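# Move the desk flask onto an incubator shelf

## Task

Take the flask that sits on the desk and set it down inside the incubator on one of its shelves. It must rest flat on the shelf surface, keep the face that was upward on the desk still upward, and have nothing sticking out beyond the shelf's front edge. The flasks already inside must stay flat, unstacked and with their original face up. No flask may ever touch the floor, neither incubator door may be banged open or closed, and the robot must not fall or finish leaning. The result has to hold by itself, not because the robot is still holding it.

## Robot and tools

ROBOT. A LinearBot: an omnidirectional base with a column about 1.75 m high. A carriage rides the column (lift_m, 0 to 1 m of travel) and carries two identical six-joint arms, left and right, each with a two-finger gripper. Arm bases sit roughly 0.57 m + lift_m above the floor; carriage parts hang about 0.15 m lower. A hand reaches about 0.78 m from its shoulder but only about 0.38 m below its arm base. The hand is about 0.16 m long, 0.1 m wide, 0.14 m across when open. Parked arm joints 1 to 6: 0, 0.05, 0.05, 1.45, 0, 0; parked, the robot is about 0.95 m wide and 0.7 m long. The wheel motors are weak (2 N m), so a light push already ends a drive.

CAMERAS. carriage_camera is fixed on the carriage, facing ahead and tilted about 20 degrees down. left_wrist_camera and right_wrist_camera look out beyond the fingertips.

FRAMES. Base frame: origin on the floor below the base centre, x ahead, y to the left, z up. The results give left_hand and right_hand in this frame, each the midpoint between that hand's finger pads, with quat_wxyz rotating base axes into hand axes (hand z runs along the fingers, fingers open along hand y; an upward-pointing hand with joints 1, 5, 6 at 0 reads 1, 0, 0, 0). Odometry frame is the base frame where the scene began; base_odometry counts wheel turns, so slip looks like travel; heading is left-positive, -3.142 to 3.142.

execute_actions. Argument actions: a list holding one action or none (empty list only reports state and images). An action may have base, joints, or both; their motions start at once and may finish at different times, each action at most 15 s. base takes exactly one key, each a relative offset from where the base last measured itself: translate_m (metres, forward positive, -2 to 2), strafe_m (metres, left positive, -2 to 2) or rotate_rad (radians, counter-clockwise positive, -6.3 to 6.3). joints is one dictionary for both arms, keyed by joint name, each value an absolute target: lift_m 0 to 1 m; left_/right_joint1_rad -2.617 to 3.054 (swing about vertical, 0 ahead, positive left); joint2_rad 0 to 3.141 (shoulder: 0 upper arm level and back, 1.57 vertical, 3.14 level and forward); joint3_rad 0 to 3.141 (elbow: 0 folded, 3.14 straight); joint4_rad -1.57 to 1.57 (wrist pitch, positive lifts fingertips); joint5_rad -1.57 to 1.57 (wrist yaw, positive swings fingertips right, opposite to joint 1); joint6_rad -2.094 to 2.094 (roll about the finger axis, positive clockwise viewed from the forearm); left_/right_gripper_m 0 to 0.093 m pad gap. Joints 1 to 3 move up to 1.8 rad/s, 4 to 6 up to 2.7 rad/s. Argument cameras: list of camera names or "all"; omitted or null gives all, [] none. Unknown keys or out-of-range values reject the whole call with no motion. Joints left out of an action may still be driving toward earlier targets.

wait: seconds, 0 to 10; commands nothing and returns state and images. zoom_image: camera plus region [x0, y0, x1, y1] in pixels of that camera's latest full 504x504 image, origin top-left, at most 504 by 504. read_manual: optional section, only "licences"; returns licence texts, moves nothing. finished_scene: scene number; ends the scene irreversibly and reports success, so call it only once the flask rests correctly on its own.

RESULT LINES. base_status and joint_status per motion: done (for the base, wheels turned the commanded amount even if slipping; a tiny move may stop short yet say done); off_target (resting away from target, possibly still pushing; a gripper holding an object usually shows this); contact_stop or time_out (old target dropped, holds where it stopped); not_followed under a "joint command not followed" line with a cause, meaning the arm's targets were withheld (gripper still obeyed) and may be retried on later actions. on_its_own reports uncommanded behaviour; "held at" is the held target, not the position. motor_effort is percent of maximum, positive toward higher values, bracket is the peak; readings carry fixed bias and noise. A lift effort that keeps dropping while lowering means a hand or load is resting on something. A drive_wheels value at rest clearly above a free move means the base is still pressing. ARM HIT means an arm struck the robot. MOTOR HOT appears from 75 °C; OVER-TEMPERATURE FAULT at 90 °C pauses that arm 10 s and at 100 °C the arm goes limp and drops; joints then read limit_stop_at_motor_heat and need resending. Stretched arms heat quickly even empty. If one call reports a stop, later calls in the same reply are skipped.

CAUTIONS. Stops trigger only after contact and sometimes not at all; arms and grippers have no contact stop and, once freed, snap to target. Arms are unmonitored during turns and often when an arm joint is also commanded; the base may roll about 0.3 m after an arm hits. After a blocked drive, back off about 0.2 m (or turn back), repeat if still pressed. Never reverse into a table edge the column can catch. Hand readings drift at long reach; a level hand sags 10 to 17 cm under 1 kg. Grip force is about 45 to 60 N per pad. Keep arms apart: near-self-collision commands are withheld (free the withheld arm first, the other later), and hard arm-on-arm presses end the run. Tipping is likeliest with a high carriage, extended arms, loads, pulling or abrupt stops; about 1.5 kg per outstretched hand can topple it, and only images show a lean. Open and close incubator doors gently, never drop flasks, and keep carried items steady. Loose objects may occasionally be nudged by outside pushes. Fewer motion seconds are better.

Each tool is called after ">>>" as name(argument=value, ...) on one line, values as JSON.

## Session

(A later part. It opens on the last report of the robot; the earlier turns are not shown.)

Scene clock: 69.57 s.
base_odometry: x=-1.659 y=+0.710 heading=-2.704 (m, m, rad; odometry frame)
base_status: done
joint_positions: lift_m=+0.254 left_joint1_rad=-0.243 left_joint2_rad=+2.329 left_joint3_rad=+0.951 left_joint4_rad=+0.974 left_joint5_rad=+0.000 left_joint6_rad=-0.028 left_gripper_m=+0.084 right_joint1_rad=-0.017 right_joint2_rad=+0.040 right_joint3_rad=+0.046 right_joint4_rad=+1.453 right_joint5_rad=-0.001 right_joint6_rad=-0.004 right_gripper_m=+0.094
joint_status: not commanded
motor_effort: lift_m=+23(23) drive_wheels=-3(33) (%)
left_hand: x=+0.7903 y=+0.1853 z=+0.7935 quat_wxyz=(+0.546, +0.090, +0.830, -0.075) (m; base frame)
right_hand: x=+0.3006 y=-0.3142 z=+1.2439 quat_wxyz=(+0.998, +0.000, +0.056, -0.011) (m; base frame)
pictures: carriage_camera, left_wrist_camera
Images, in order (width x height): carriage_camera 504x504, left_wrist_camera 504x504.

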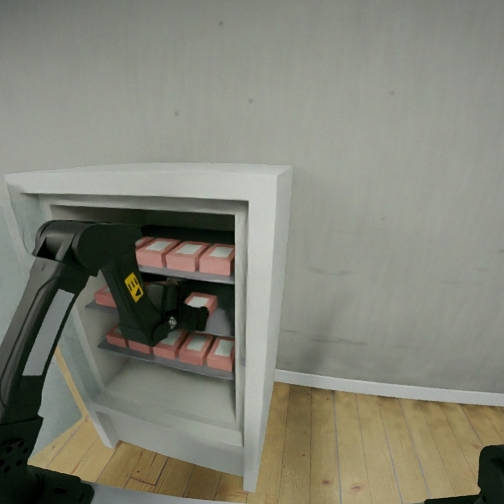

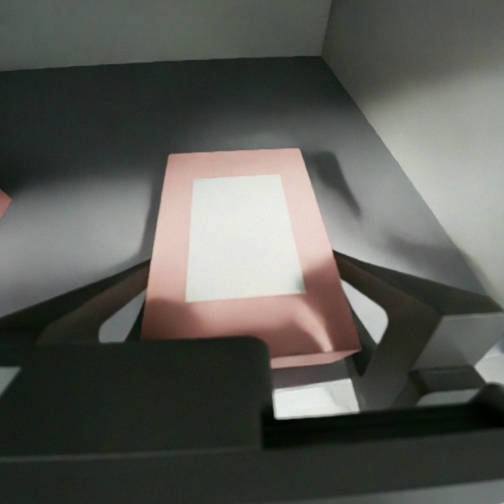

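>>> zoom_image(camera="left_wrist_camera", region=[240, 300, 420, 440])

>>> zoom_image(camera="carriage_camera", region=[110, 230, 250, 370])

Region (240, 300, 420, 440) of left_wrist_camera's 504x504 image, scaled by 2.800, with more detail than that image has.

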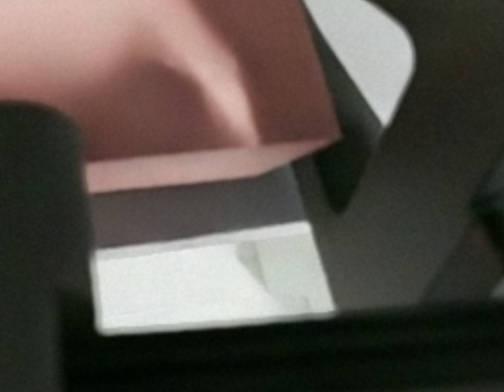

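Region (110, 230, 250, 370) of carriage_camera's 504x504 image, scaled by 3.600, with more detail than that image has.

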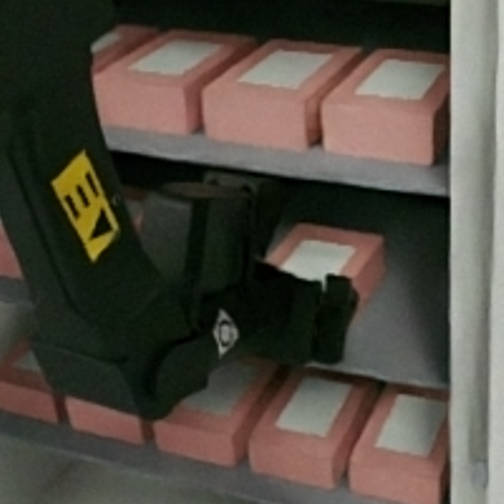

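>>> execute_actions(actions=[{"joints":{"left_gripper_m":0.093,"left_joint1_rad":-0.236}}], cameras=["left_wrist_camera"])

Scene clock: 75.23 s.
base_odometry: x=-1.659 y=+0.710 heading=-2.704 (m, m, rad; odometry frame)
base_status: not commanded
joint_positions: lift_m=+0.254 left_joint1_rad=-0.242 left_joint2_rad=+2.329 left_joint3_rad=+0.951 left_joint4_rad=+0.975 left_joint5_rad=+0.000 left_joint6_rad=-0.028 left_gripper_m=+0.093 right_joint1_rad=-0.017 right_joint2_rad=+0.040 right_joint3_rad=+0.046 right_joint4_rad=+1.453 right_joint5_rad=-0.001 right_joint6_rad=-0.004 right_gripper_m=+0.094
joint_status: all done
motor_effort: lift_m=+23(23) drive_wheels=-3(3) (%)
left_hand: x=+0.7906 y=+0.1861 z=+0.7937 quat_wxyz=(+0.546, +0.089, +0.830, -0.074) (m; base frame)
right_hand: x=+0.3006 y=-0.3142 z=+1.2439 quat_wxyz=(+0.998, +0.000, +0.056, -0.011) (m; base frame)
pictures: left_wrist_camera
Images, in order (width x height): left_wrist_camera 504x504.

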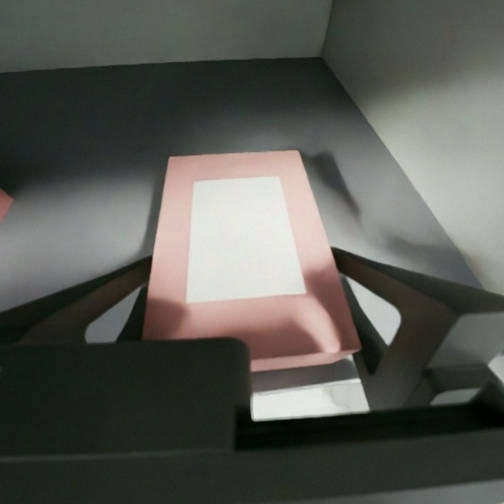

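>>> execute_actions(actions=[{"base":{"translate_m":-0.08},"joints":{"left_joint1_rad":-0.229}}], cameras=["carriage_camera","left_wrist_camera"])

Scene clock: 77.03 s.
base_odometry: x=-1.586 y=+0.744 heading=-2.704 (m, m, rad; odometry frame)
base_status: done
joint_positions: lift_m=+0.254 left_joint1_rad=-0.233 left_joint2_rad=+2.329 left_joint3_rad=+0.951 left_joint4_rad=+0.977 left_joint5_rad=+0.000 left_joint6_rad=-0.028 left_gripper_m=+0.093 right_joint1_rad=-0.017 right_joint2_rad=+0.040 right_joint3_rad=+0.046 right_joint4_rad=+1.451 right_joint5_rad=-0.001 right_joint6_rad=-0.004 right_gripper_m=+0.094
joint_status: all done
motor_effort: lift_m=+23(23) drive_wheels=+10(28) (%)
left_hand: x=+0.7920 y=+0.1908 z=+0.7942 quat_wxyz=(+0.547, +0.085, +0.829, -0.072) (m; base frame)
right_hand: x=+0.3012 y=-0.3143 z=+1.2439 quat_wxyz=(+0.998, +0.000, +0.057, -0.011) (m; base frame)
pictures: carriage_camera, left_wrist_camera
Images, in order (width x height): carriage_camera 504x504, left_wrist_camera 504x504.

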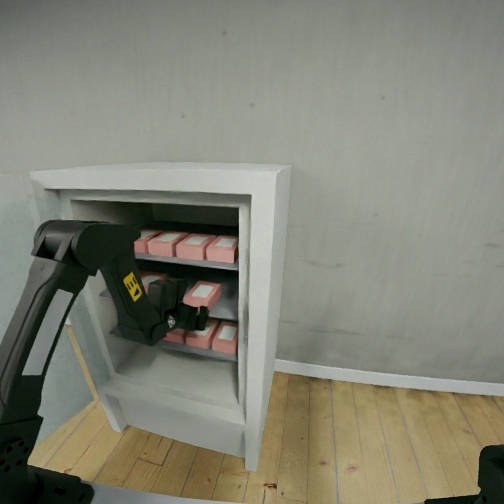

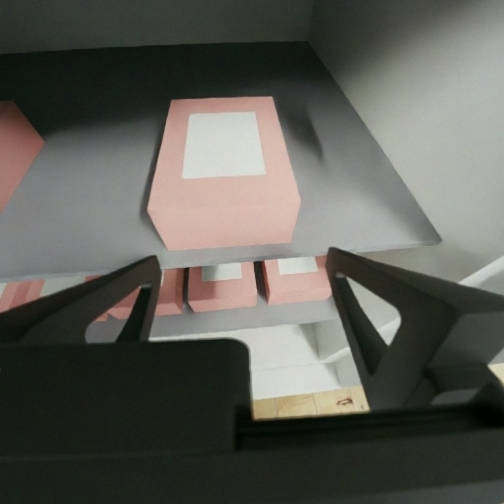

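>>> zoom_image(camera="left_wrist_camera", region=[120, 170, 340, 300])

Region (120, 170, 340, 300) of left_wrist_camera's 504x504 image, scaled by 2.291, with more detail than that image has; it fills the top 298 rows of this view, and the rest is white.

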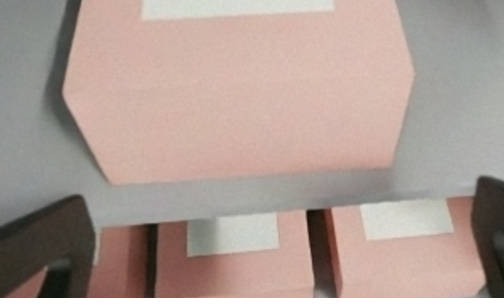

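>>> finished_scene(scene=2)

The scene is finished: the task was done.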